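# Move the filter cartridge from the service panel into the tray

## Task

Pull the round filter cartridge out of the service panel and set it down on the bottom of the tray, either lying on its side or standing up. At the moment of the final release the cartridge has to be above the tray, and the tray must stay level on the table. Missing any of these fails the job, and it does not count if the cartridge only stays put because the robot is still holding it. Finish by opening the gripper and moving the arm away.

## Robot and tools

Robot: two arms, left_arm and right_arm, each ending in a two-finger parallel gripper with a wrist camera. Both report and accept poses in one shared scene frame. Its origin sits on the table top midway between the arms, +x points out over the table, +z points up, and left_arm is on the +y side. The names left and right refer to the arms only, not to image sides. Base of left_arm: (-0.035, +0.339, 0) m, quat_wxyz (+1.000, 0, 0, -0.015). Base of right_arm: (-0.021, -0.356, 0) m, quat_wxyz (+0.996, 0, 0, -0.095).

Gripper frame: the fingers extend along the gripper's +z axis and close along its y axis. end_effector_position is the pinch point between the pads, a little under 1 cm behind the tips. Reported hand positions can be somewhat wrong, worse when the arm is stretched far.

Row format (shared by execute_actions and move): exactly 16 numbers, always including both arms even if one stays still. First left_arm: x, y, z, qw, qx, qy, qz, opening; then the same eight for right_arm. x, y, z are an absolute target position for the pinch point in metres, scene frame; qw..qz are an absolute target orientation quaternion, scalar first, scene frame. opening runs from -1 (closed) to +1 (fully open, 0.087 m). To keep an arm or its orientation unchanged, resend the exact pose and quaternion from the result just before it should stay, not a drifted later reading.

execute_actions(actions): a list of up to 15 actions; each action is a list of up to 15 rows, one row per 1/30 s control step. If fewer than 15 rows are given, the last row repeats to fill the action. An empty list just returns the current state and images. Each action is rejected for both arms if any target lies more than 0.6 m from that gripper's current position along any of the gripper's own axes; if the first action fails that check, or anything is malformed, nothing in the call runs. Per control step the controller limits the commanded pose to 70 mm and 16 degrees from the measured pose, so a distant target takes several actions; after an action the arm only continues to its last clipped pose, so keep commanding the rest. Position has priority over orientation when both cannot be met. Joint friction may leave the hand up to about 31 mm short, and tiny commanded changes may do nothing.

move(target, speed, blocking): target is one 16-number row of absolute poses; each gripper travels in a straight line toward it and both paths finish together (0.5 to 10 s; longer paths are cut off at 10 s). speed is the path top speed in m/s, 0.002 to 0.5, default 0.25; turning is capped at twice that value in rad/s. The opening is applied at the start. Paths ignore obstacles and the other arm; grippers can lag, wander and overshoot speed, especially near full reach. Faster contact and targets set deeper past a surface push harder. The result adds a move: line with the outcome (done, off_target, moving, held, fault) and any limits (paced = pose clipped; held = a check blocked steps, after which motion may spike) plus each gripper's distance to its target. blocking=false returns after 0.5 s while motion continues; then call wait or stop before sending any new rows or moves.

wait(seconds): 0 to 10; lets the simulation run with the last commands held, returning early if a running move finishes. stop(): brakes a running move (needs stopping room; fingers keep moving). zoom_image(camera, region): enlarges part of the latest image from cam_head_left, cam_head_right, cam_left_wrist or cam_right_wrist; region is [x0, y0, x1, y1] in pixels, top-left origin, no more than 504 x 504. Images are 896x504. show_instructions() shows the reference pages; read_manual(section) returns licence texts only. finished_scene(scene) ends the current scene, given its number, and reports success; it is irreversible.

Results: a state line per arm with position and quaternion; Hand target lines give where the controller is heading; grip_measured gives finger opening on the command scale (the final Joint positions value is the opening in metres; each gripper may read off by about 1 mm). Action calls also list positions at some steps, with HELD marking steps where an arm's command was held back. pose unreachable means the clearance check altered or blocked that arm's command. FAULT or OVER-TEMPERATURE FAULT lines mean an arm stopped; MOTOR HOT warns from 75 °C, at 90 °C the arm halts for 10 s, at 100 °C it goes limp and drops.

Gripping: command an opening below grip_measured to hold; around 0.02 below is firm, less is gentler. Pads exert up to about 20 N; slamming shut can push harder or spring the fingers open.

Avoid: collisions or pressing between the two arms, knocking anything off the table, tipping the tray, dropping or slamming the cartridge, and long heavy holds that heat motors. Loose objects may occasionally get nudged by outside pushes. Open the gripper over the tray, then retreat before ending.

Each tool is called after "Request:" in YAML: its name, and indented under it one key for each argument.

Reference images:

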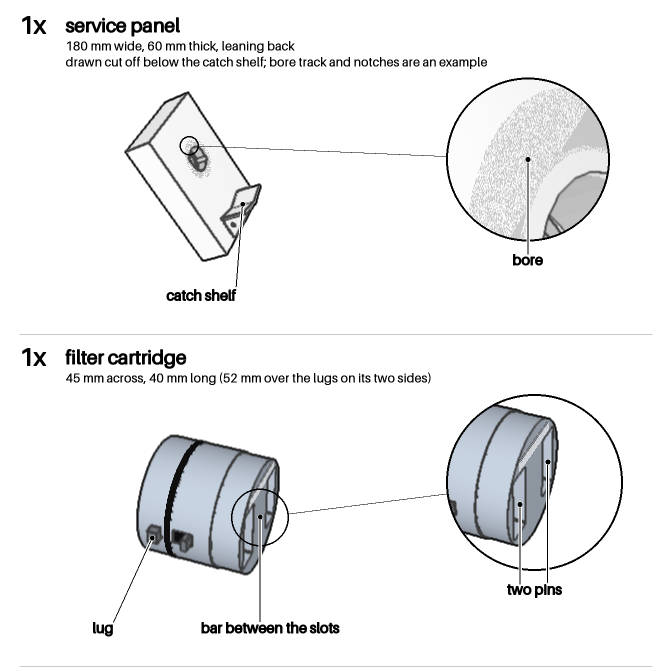

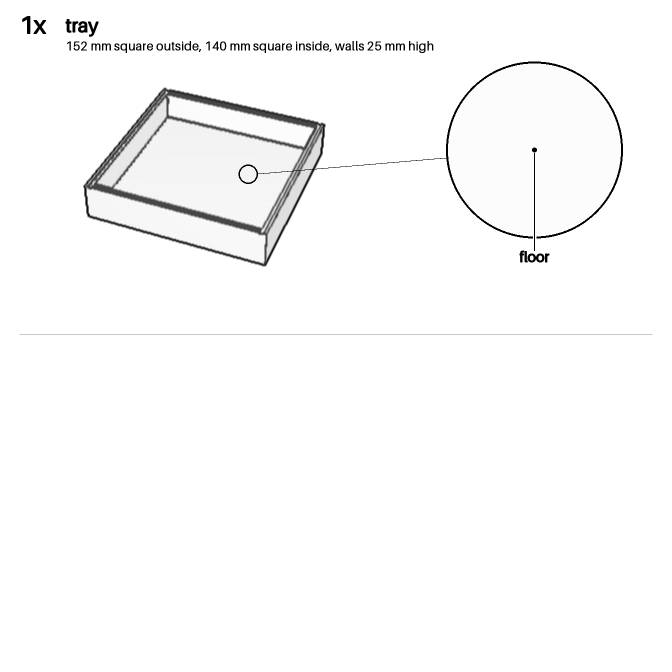

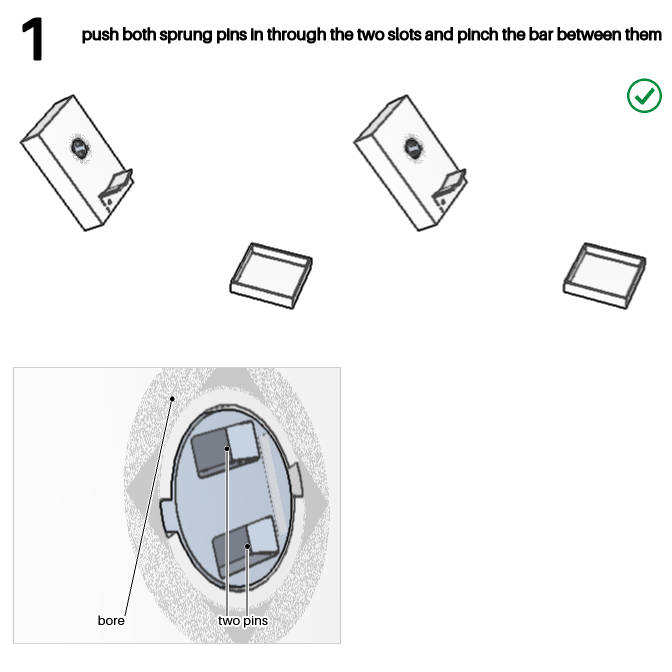

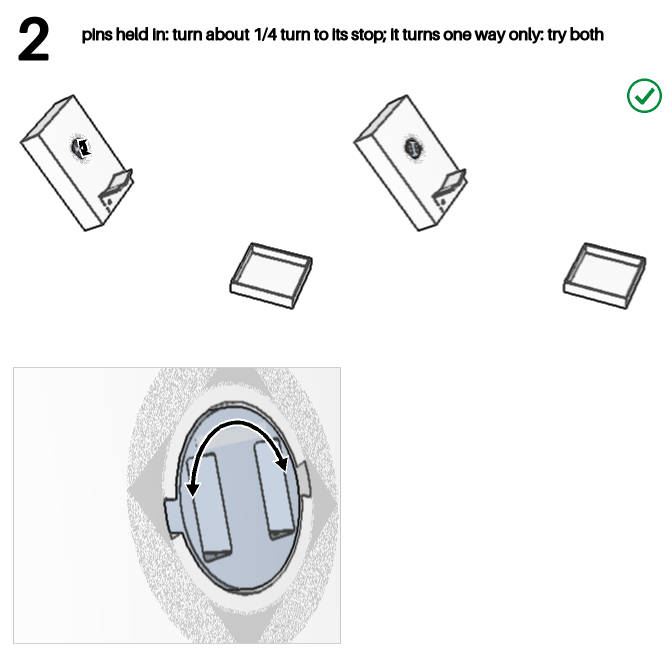

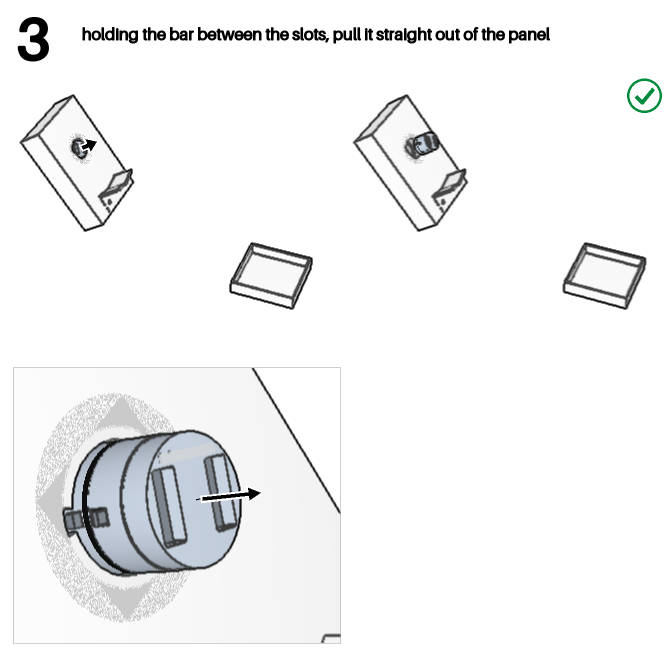

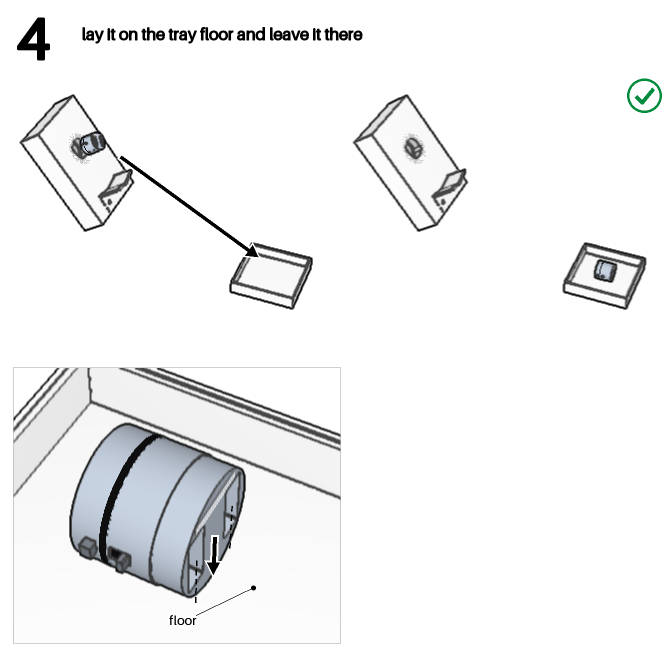

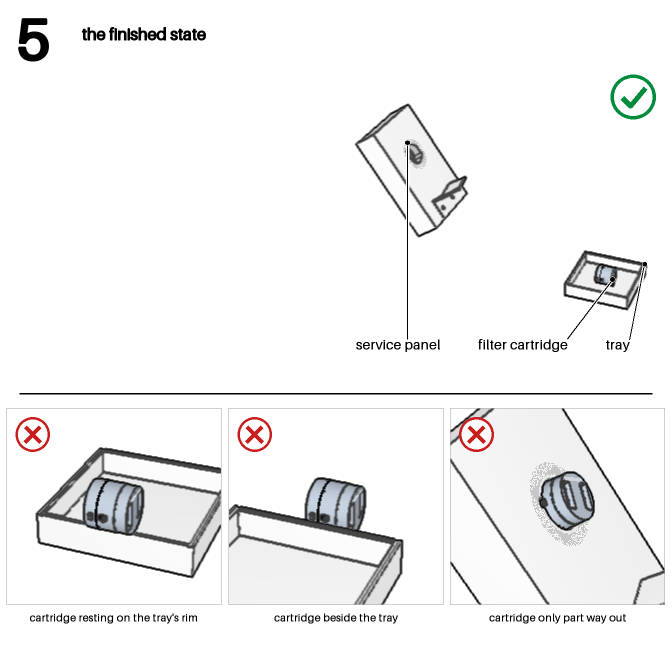

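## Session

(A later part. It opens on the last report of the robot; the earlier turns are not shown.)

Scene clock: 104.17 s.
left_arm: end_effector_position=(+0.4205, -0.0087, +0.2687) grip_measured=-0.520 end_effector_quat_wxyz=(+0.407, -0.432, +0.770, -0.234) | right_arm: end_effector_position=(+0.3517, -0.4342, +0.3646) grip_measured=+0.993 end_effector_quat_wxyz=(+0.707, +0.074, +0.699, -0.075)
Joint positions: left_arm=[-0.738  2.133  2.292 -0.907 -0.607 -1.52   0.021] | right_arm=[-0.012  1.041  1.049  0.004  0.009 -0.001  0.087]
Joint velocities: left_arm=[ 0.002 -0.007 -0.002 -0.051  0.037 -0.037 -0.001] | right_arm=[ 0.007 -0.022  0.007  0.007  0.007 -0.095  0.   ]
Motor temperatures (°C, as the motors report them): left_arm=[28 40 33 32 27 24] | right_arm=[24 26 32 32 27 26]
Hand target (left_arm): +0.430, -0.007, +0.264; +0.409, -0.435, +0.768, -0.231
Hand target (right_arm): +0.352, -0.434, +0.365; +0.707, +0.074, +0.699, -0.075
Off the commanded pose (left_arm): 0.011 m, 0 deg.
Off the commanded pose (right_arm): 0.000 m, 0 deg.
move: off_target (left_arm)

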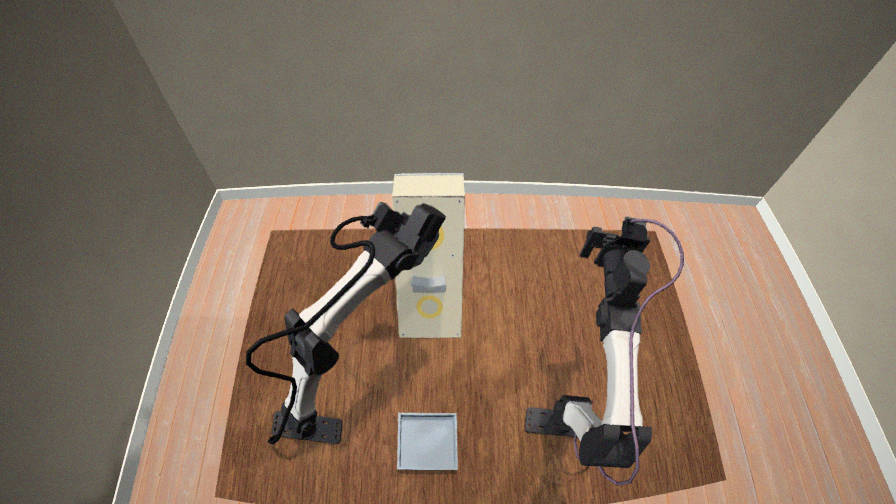

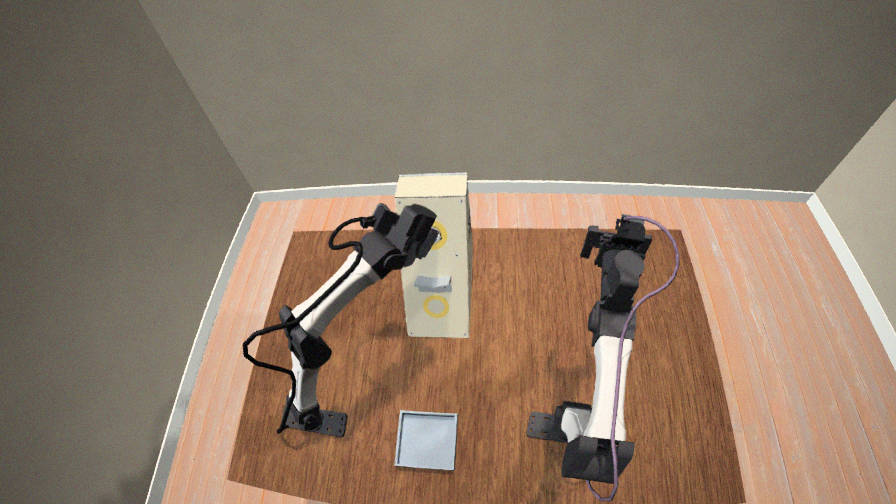

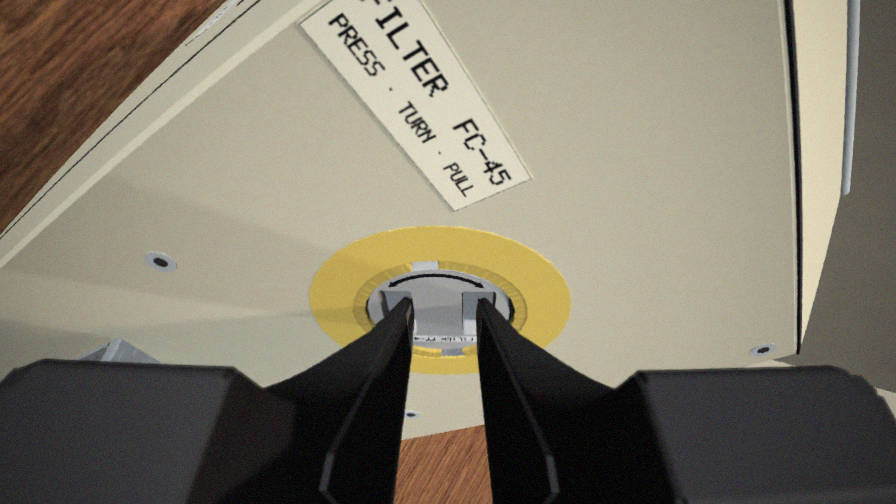

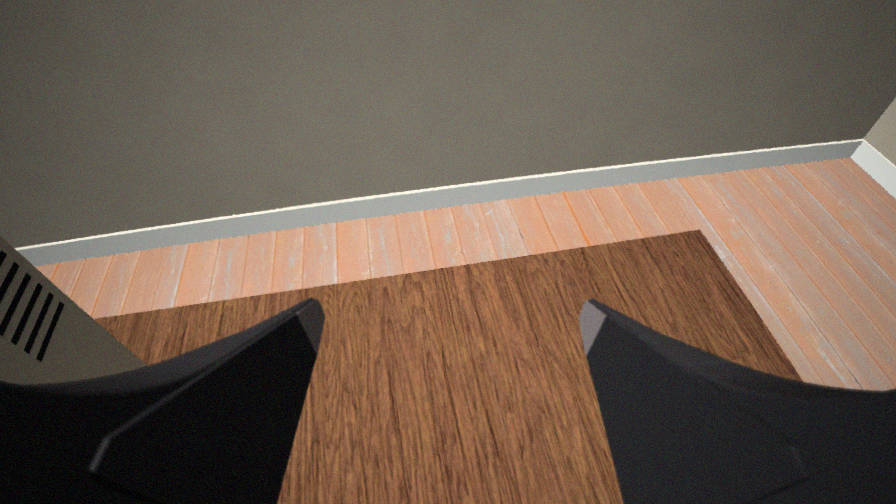

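Request:
move:
  target: [0.4335,-0.0045,0.259,0.4087,-0.4347,0.7685,-0.2312,-0.52,0.3517,-0.4342,0.3646,0.707,0.074,0.699,-0.075,1]
  speed: 0.03

Request:
zoom_image:
  camera: "cam_left_wrist"
  region: [320, 170, 580, 390]

Scene clock: 111.70 s.
left_arm: end_effector_position=(+0.4213, -0.0091, +0.2689) grip_measured=-0.520 end_effector_quat_wxyz=(+0.406, -0.429, +0.772, -0.236) | right_arm: end_effector_position=(+0.3517, -0.4342, +0.3646) grip_measured=+0.993 end_effector_quat_wxyz=(+0.707, +0.074, +0.699, -0.075)
Joint positions: left_arm=[-0.735  2.133  2.292 -0.902 -0.597 -1.511  0.021] | right_arm=[-0.012  1.041  1.049  0.004  0.009 -0.001  0.087]
Joint velocities: left_arm=[-0.032 -0.007  0.012  0.037 -0.051  0.022  0.   ] | right_arm=[-0.002 -0.007 -0.002  0.037  0.022 -0.051  0.001]
Motor temperatures (°C, as the motors report them): left_arm=[28 40 34 32 27 24] | right_arm=[24 26 32 32 27 26]
Hand target (left_arm): +0.433, -0.004, +0.259; +0.409, -0.435, +0.769, -0.231
Hand target (right_arm): +0.352, -0.434, +0.365; +0.707, +0.074, +0.699, -0.075
Off the commanded pose (left_arm): 0.016 m, 1 deg.
Off the commanded pose (right_arm): 0.000 m, 0 deg.
move: off_target (left_arm)

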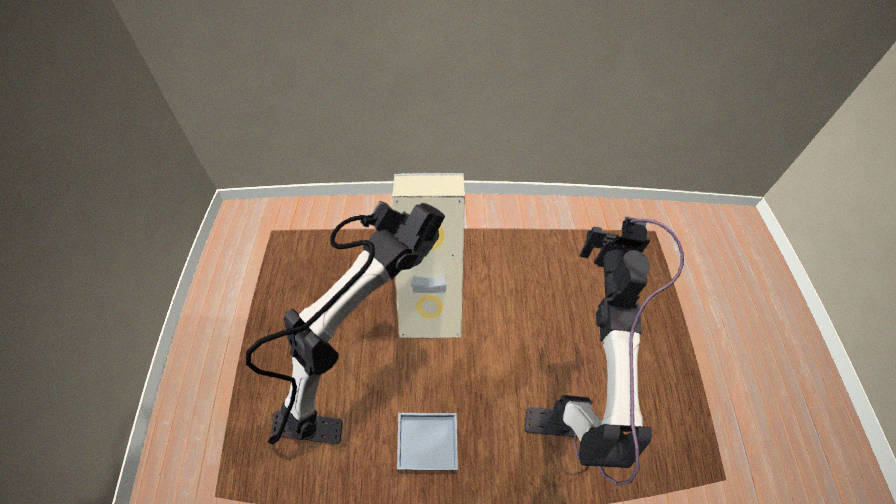

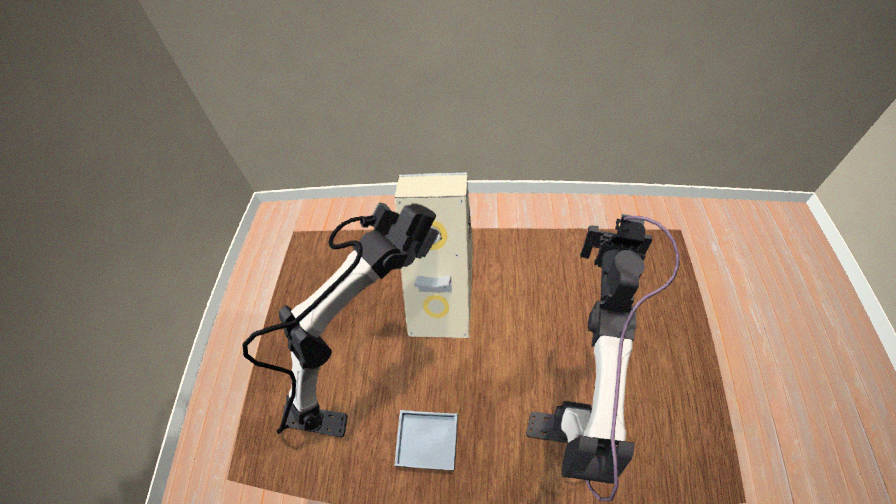

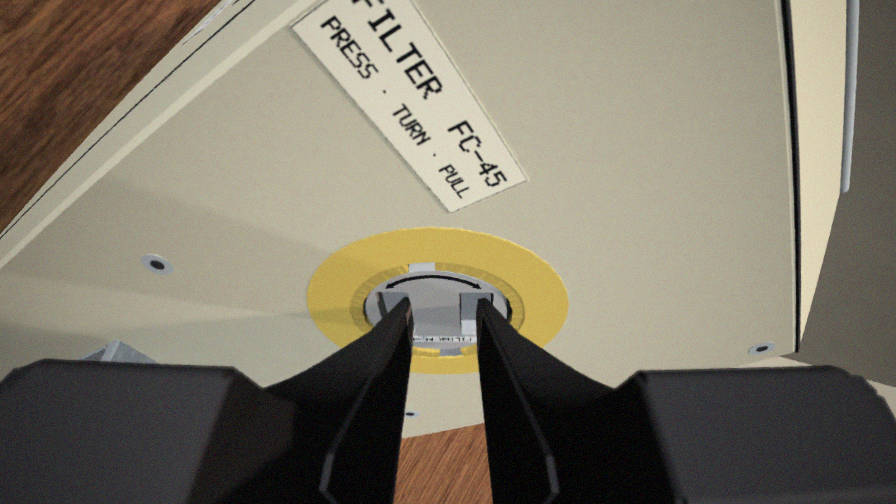

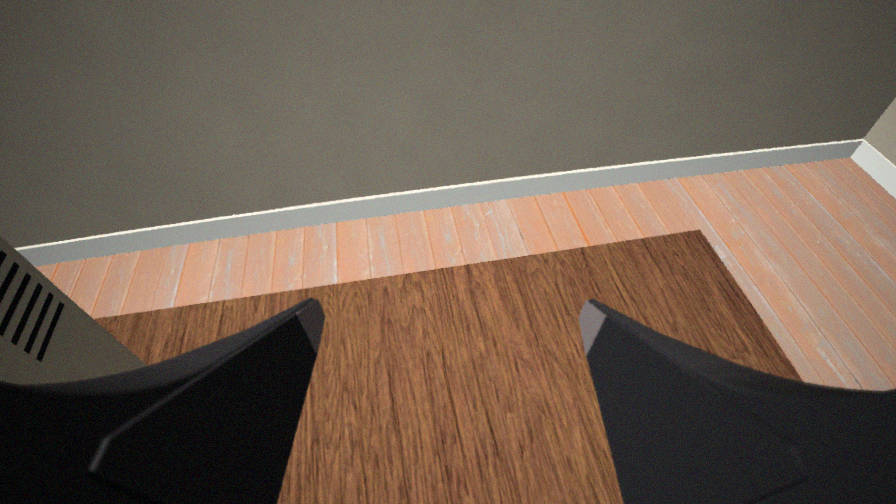

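Region (320, 170, 580, 390) of cam_left_wrist's 896x504 image, scaled by 1.938, with more detail than that image has; it fills the top 426 rows of this view, and the rest is white.

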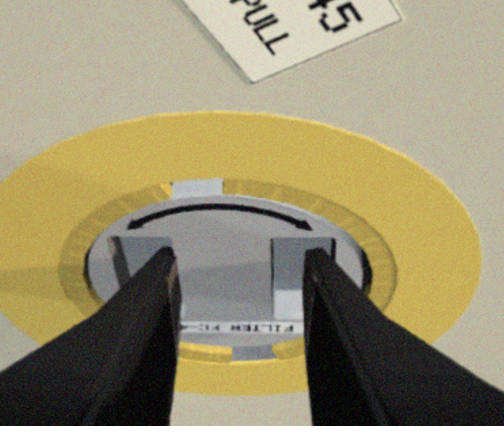

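Request:
move:
  target: [0.4193,-0.0069,0.2656,0.4036,-0.428,0.7761,-0.2284,-0.52,0.3517,-0.4342,0.3646,0.707,0.074,0.699,-0.075,1]
  speed: 0.03

Request:
zoom_image:
  camera: "cam_left_wrist"
  region: [320, 170, 580, 390]

Scene clock: 118.17 s.
left_arm: end_effector_position=(+0.4212, -0.0091, +0.2687) grip_measured=-0.520 end_effector_quat_wxyz=(+0.405, -0.429, +0.772, -0.236) | right_arm: end_effector_position=(+0.3517, -0.4342, +0.3646) grip_measured=+0.993 end_effector_quat_wxyz=(+0.707, +0.074, +0.699, -0.075)
Joint positions: left_arm=[-0.735  2.133  2.292 -0.902 -0.596 -1.51   0.021] | right_arm=[-0.012  1.041  1.049  0.004  0.009 -0.001  0.087]
Joint velocities: left_arm=[-0.012 -0.017 -0.002  0.051 -0.051  0.095 -0.001] | right_arm=[ 0.007  0.022  0.007  0.007  0.007 -0.022 -0.001]
Motor temperatures (°C, as the motors report them): left_arm=[28 41 34 33 27 24] | right_arm=[24 26 32 33 27 26]
Hand target (left_arm): +0.419, -0.007, +0.266; +0.403, -0.428, +0.776, -0.228
Hand target (right_arm): +0.352, -0.434, +0.365; +0.707, +0.074, +0.699, -0.075
Off the commanded pose (left_arm): 0.004 m, 1 deg.
Off the commanded pose (right_arm): 0.000 m, 0 deg.
move: done

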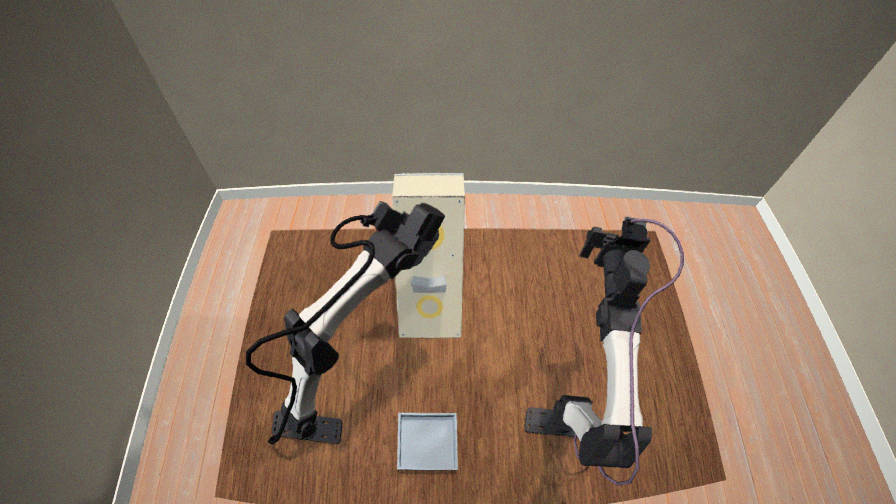

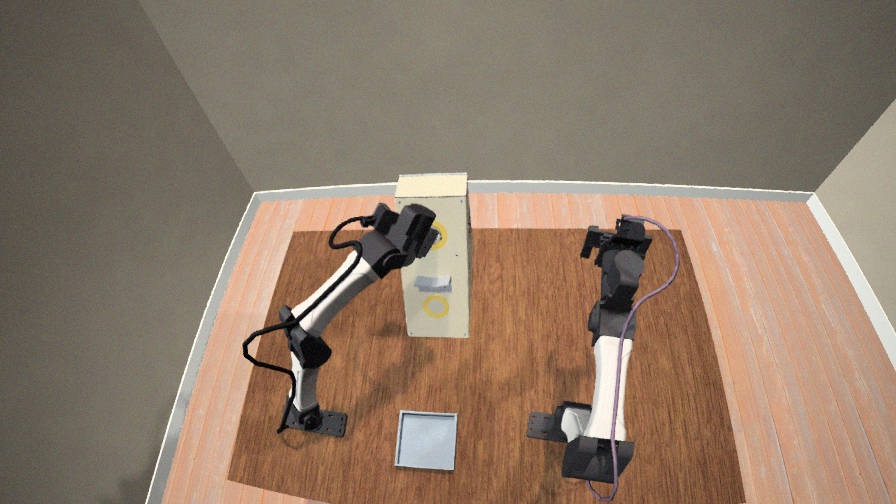

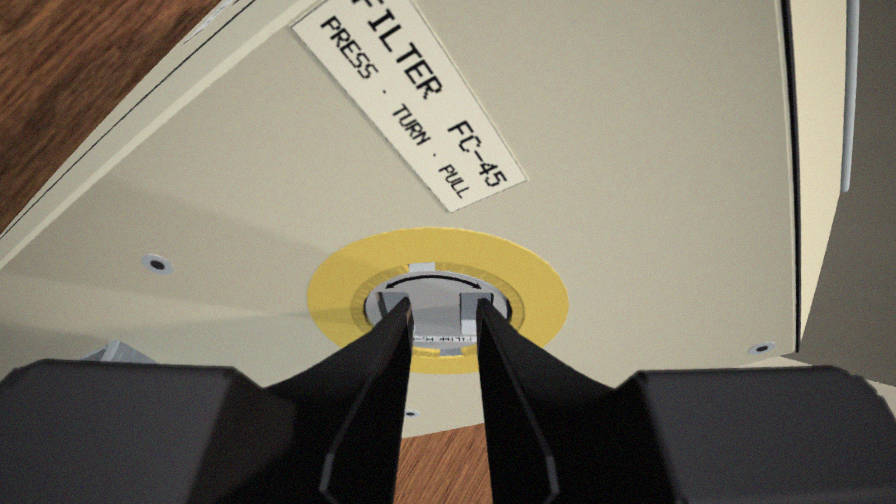

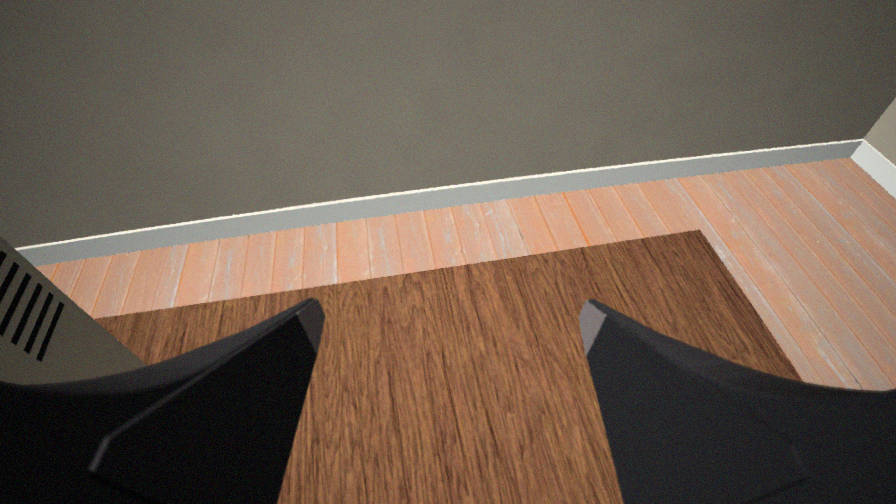

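Region (320, 170, 580, 390) of cam_left_wrist's 896x504 image, scaled by 1.938, with more detail than that image has; it fills the top 426 rows of this view, and the rest is white.

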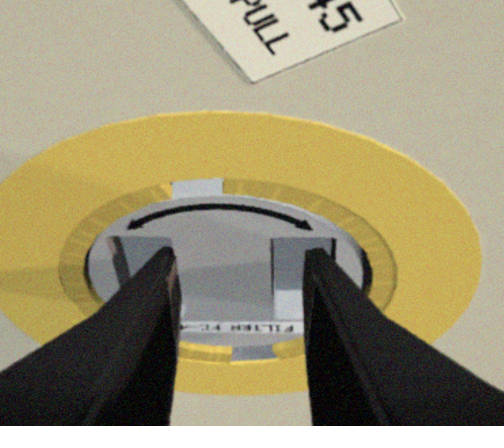

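Double it.

Request:
move:
  target: [0.4173,-0.0047,0.2623,0.4012,-0.427,0.7802,-0.2208,-0.52,0.3517,-0.4342,0.3646,0.707,0.074,0.699,-0.075,1]
  speed: 0.03

Request:
zoom_image:
  camera: "cam_left_wrist"
  region: [320, 170, 580, 390]

Scene clock: 120.87 s.
left_arm: end_effector_position=(+0.4210, -0.0090, +0.2685) grip_measured=-0.520 end_effector_quat_wxyz=(+0.405, -0.429, +0.772, -0.235) | right_arm: end_effector_position=(+0.3517, -0.4342, +0.3646) grip_measured=+0.993 end_effector_quat_wxyz=(+0.707, +0.074, +0.699, -0.075)
Joint positions: left_arm=[-0.735  2.133  2.292 -0.904 -0.596 -1.51   0.021] | right_arm=[-0.012  1.041  1.049  0.004  0.009 -0.001  0.087]
Joint velocities: left_arm=[ 0.002  0.007 -0.022 -0.037  0.037 -0.051 -0.001] | right_arm=[-0.007 -0.007  0.012  0.022 -0.007  0.022 -0.   ]
Motor temperatures (°C, as the motors report them): left_arm=[28 41 34 33 27 24] | right_arm=[24 26 32 33 27 26]
Hand target (left_arm): +0.417, -0.005, +0.262; +0.401, -0.427, +0.780, -0.221
Hand target (right_arm): +0.352, -0.434, +0.365; +0.707, +0.074, +0.699, -0.075
Off the commanded pose (left_arm): 0.008 m, 2 deg.
Off the commanded pose (right_arm): 0.000 m, 0 deg.
move: done

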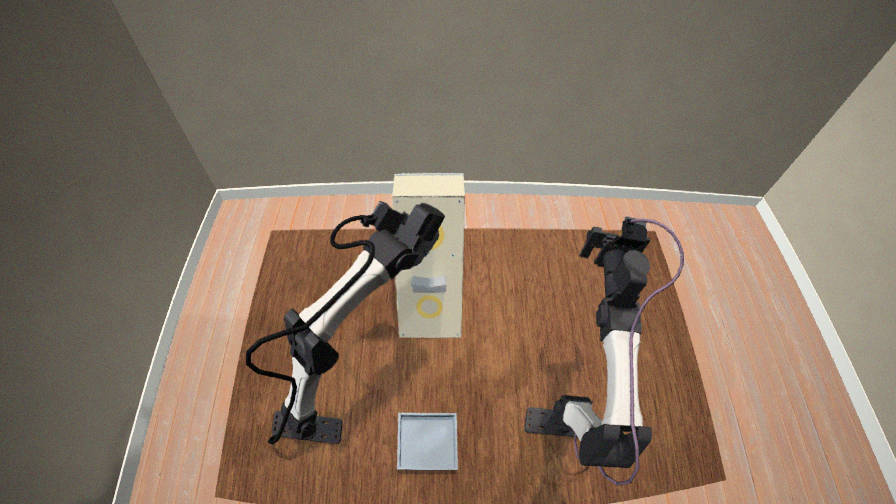

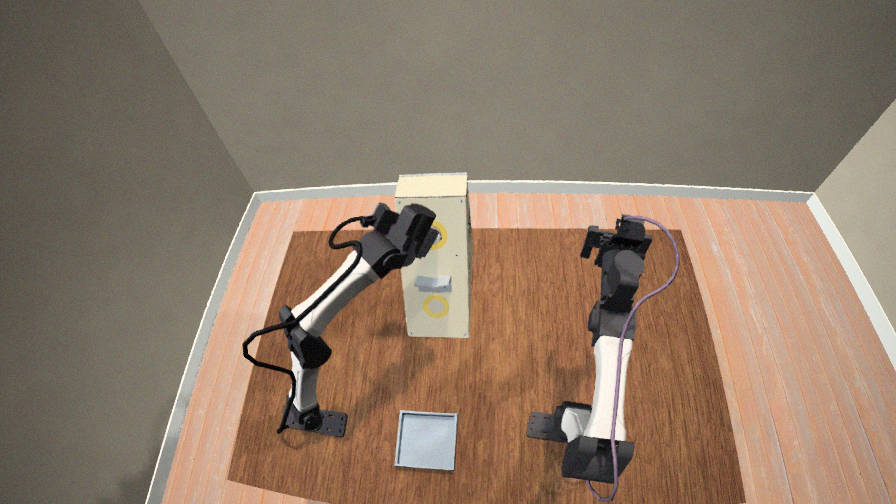

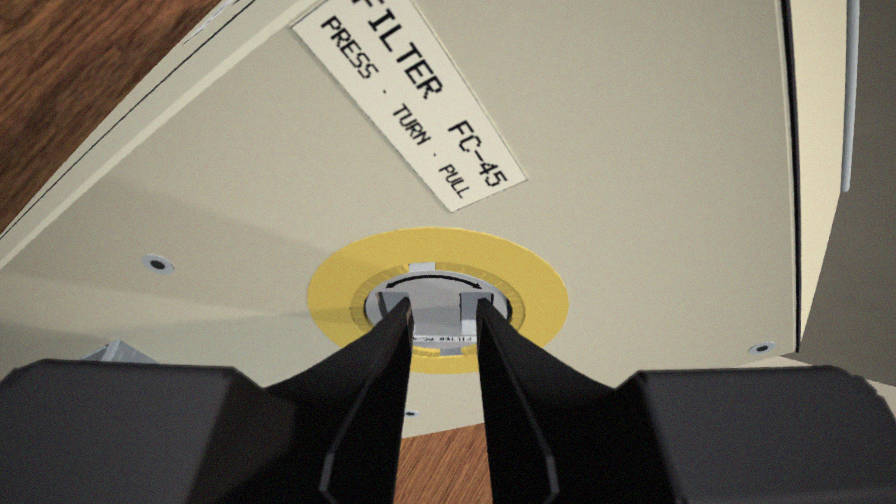

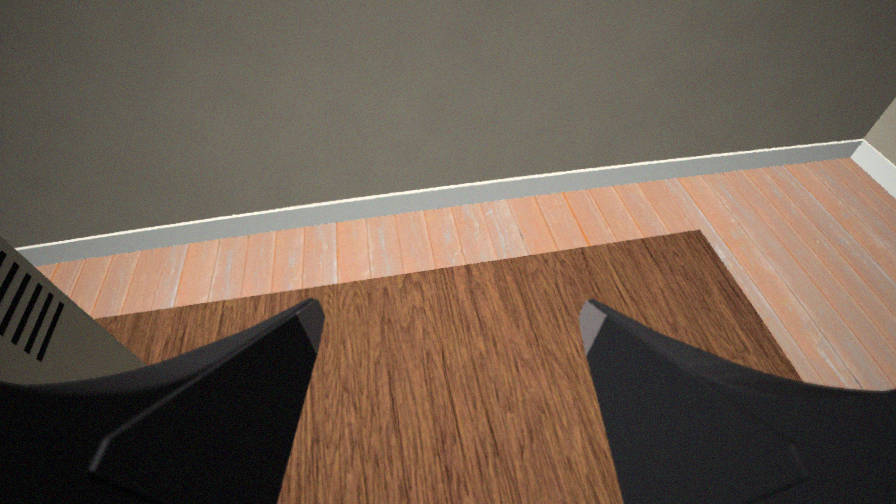

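Region (320, 170, 580, 390) of cam_left_wrist's 896x504 image, scaled by 1.938, with more detail than that image has; it fills the top 426 rows of this view, and the rest is white.

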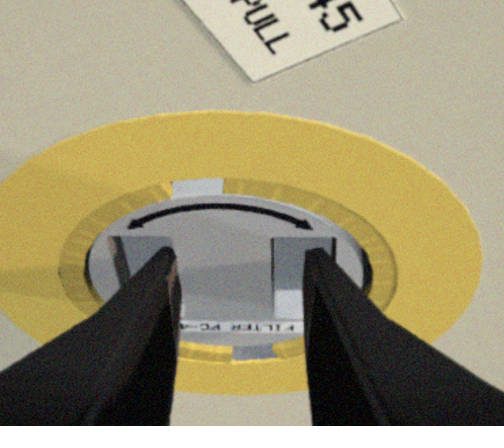

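Request:
move:
  target: [0.411,-0.002,0.2665,0.4012,-0.427,0.7802,-0.2208,-0.52,0.3517,-0.4342,0.3646,0.707,0.074,0.699,-0.075,1]
  speed: 0.02

Request:
zoom_image:
  camera: "cam_left_wrist"
  region: [320, 170, 580, 390]

Scene clock: 124.27 s.
left_arm: end_effector_position=(+0.4184, -0.0065, +0.2659) grip_measured=-0.520 end_effector_quat_wxyz=(+0.403, -0.428, +0.777, -0.227) | right_arm: end_effector_position=(+0.3517, -0.4342, +0.3646) grip_measured=+0.993 end_effector_quat_wxyz=(+0.707, +0.074, +0.699, -0.075)
Joint positions: left_arm=[-0.735  2.132  2.292 -0.923 -0.596 -1.51   0.021] | right_arm=[-0.012  1.041  1.049  0.004  0.009 -0.001  0.087]
Joint velocities: left_arm=[ 0.012  0.002 -0.002 -0.022  0.022  0.022 -0.   ] | right_arm=[-0.012 -0.002  0.002  0.007 -0.081 -0.095 -0.   ]
Motor temperatures (°C, as the motors report them): left_arm=[28 42 34 32 27 24] | right_arm=[24 26 32 33 27 26]
Hand target (left_arm): +0.411, -0.002, +0.266; +0.401, -0.427, +0.780, -0.221
Hand target (right_arm): +0.352, -0.434, +0.365; +0.707, +0.074, +0.699, -0.075
Off the commanded pose (left_arm): 0.009 m, 1 deg.
Off the commanded pose (right_arm): 0.000 m, 0 deg.
move: done

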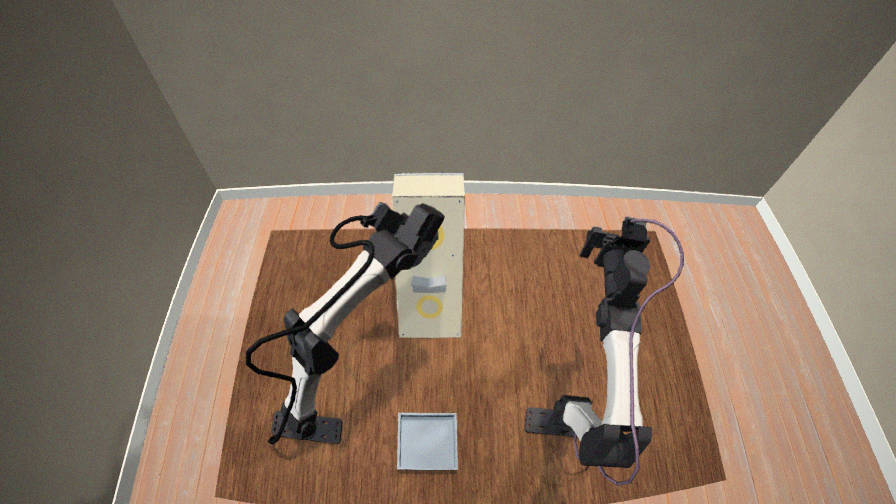

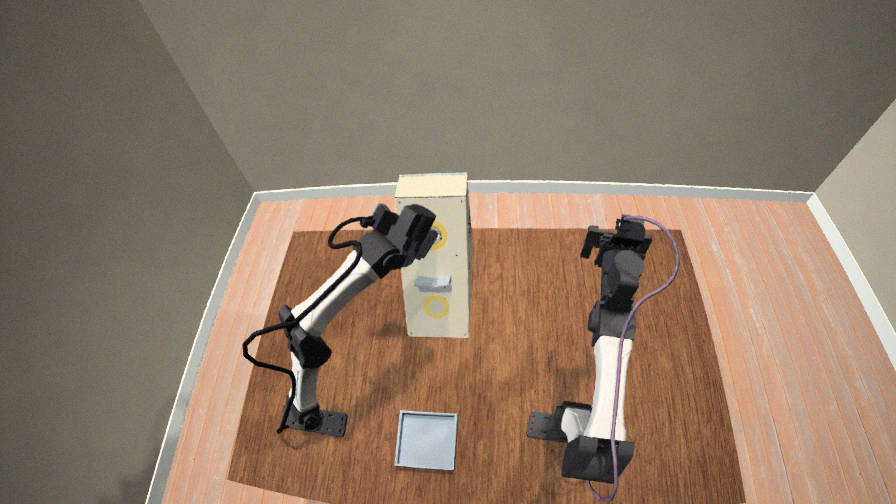

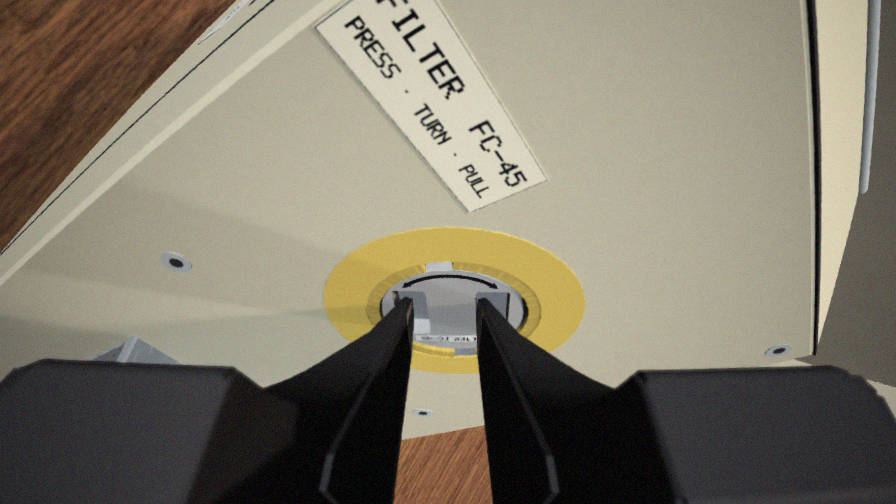

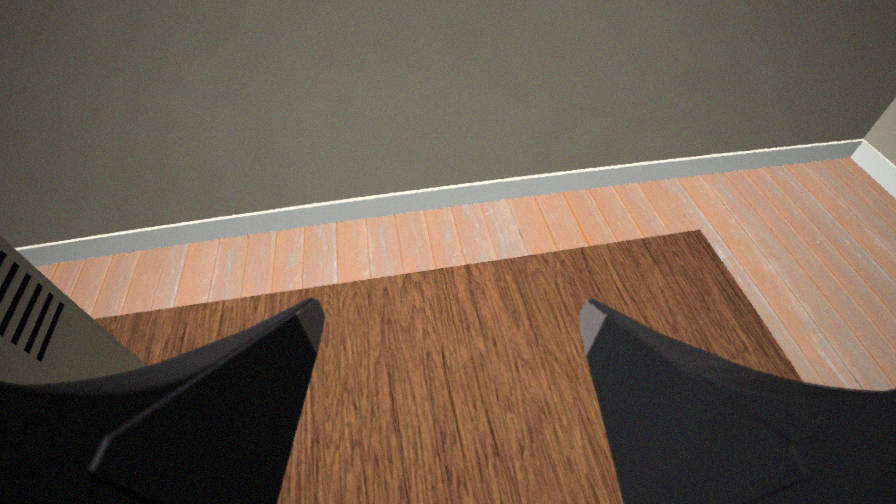

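Region (320, 170, 580, 390) of cam_left_wrist's 896x504 image, scaled by 1.938, with more detail than that image has; it fills the top 426 rows of this view, and the rest is white.

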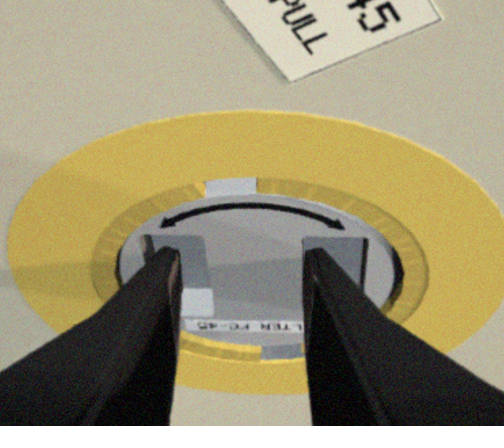

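Request:
move:
  target: [0.4207,-0.0086,0.2684,0.4055,-0.429,0.773,-0.2345,-0.52,0.3517,-0.4342,0.3646,0.707,0.074,0.699,-0.075,1]
  speed: 0.02

Request:
zoom_image:
  camera: "cam_left_wrist"
  region: [320, 170, 580, 390]

Scene clock: 127.73 s.
left_arm: end_effector_position=(+0.4193, -0.0074, +0.2671) grip_measured=-0.520 end_effector_quat_wxyz=(+0.404, -0.428, +0.775, -0.230) | right_arm: end_effector_position=(+0.3517, -0.4342, +0.3646) grip_measured=+0.993 end_effector_quat_wxyz=(+0.707, +0.074, +0.699, -0.075)
Joint positions: left_arm=[-0.735  2.132  2.292 -0.917 -0.596 -1.51   0.021] | right_arm=[-0.012  1.041  1.049  0.004  0.009 -0.001  0.087]
Joint velocities: left_arm=[-0.002 -0.012  0.002  0.022 -0.022 -0.037  0.   ] | right_arm=[-0.027  0.002  0.002  0.037  0.007 -0.022  0.   ]
Motor temperatures (°C, as the motors report them): left_arm=[28 42 34 32 27 24] | right_arm=[24 26 32 33 27 26]
Hand target (left_arm): +0.421, -0.009, +0.268; +0.405, -0.429, +0.773, -0.234
Hand target (right_arm): +0.352, -0.434, +0.365; +0.707, +0.074, +0.699, -0.075
Off the commanded pose (left_arm): 0.002 m, 1 deg.
Off the commanded pose (right_arm): 0.000 m, 0 deg.
move: done

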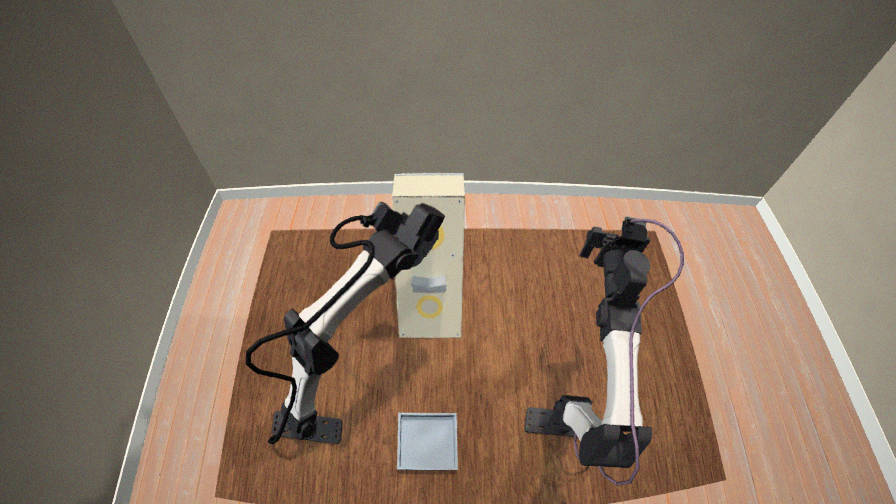

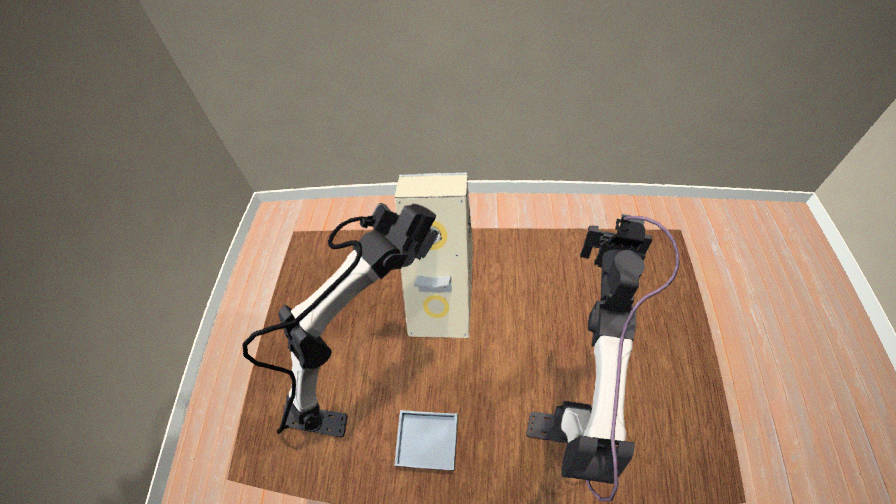

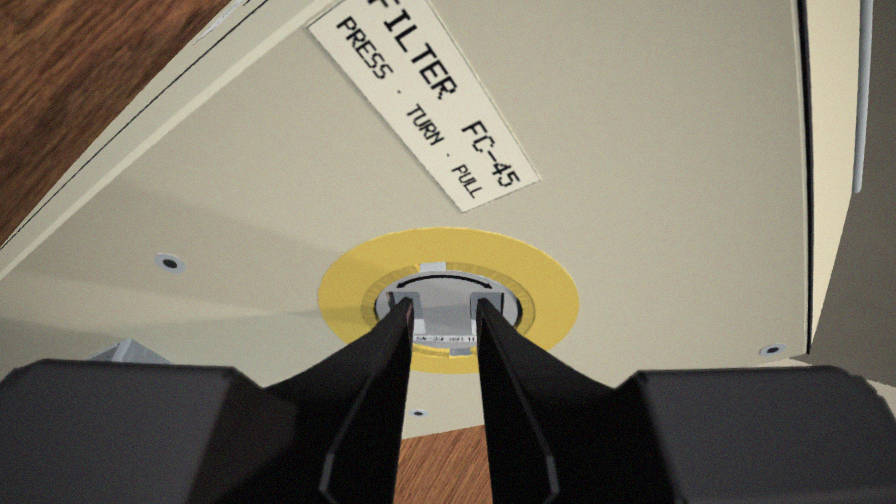

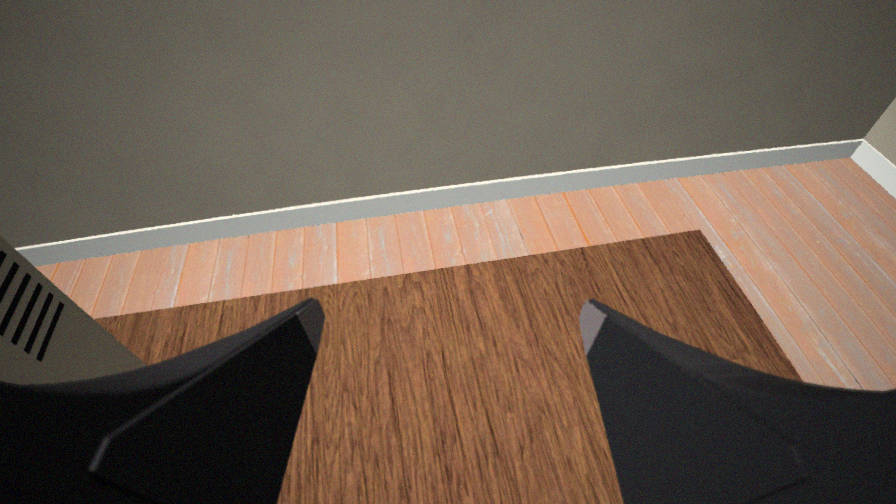

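Region (320, 170, 580, 390) of cam_left_wrist's 896x504 image, scaled by 1.938, with more detail than that image has; it fills the top 426 rows of this view, and the rest is white.

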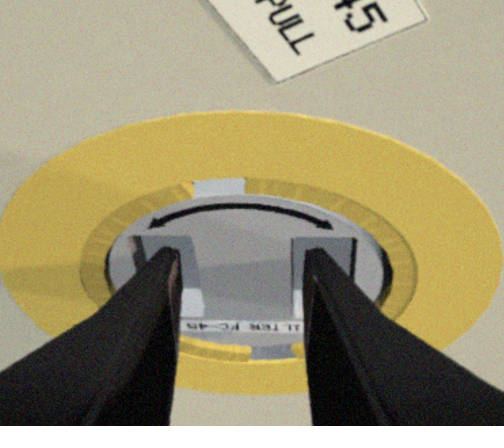

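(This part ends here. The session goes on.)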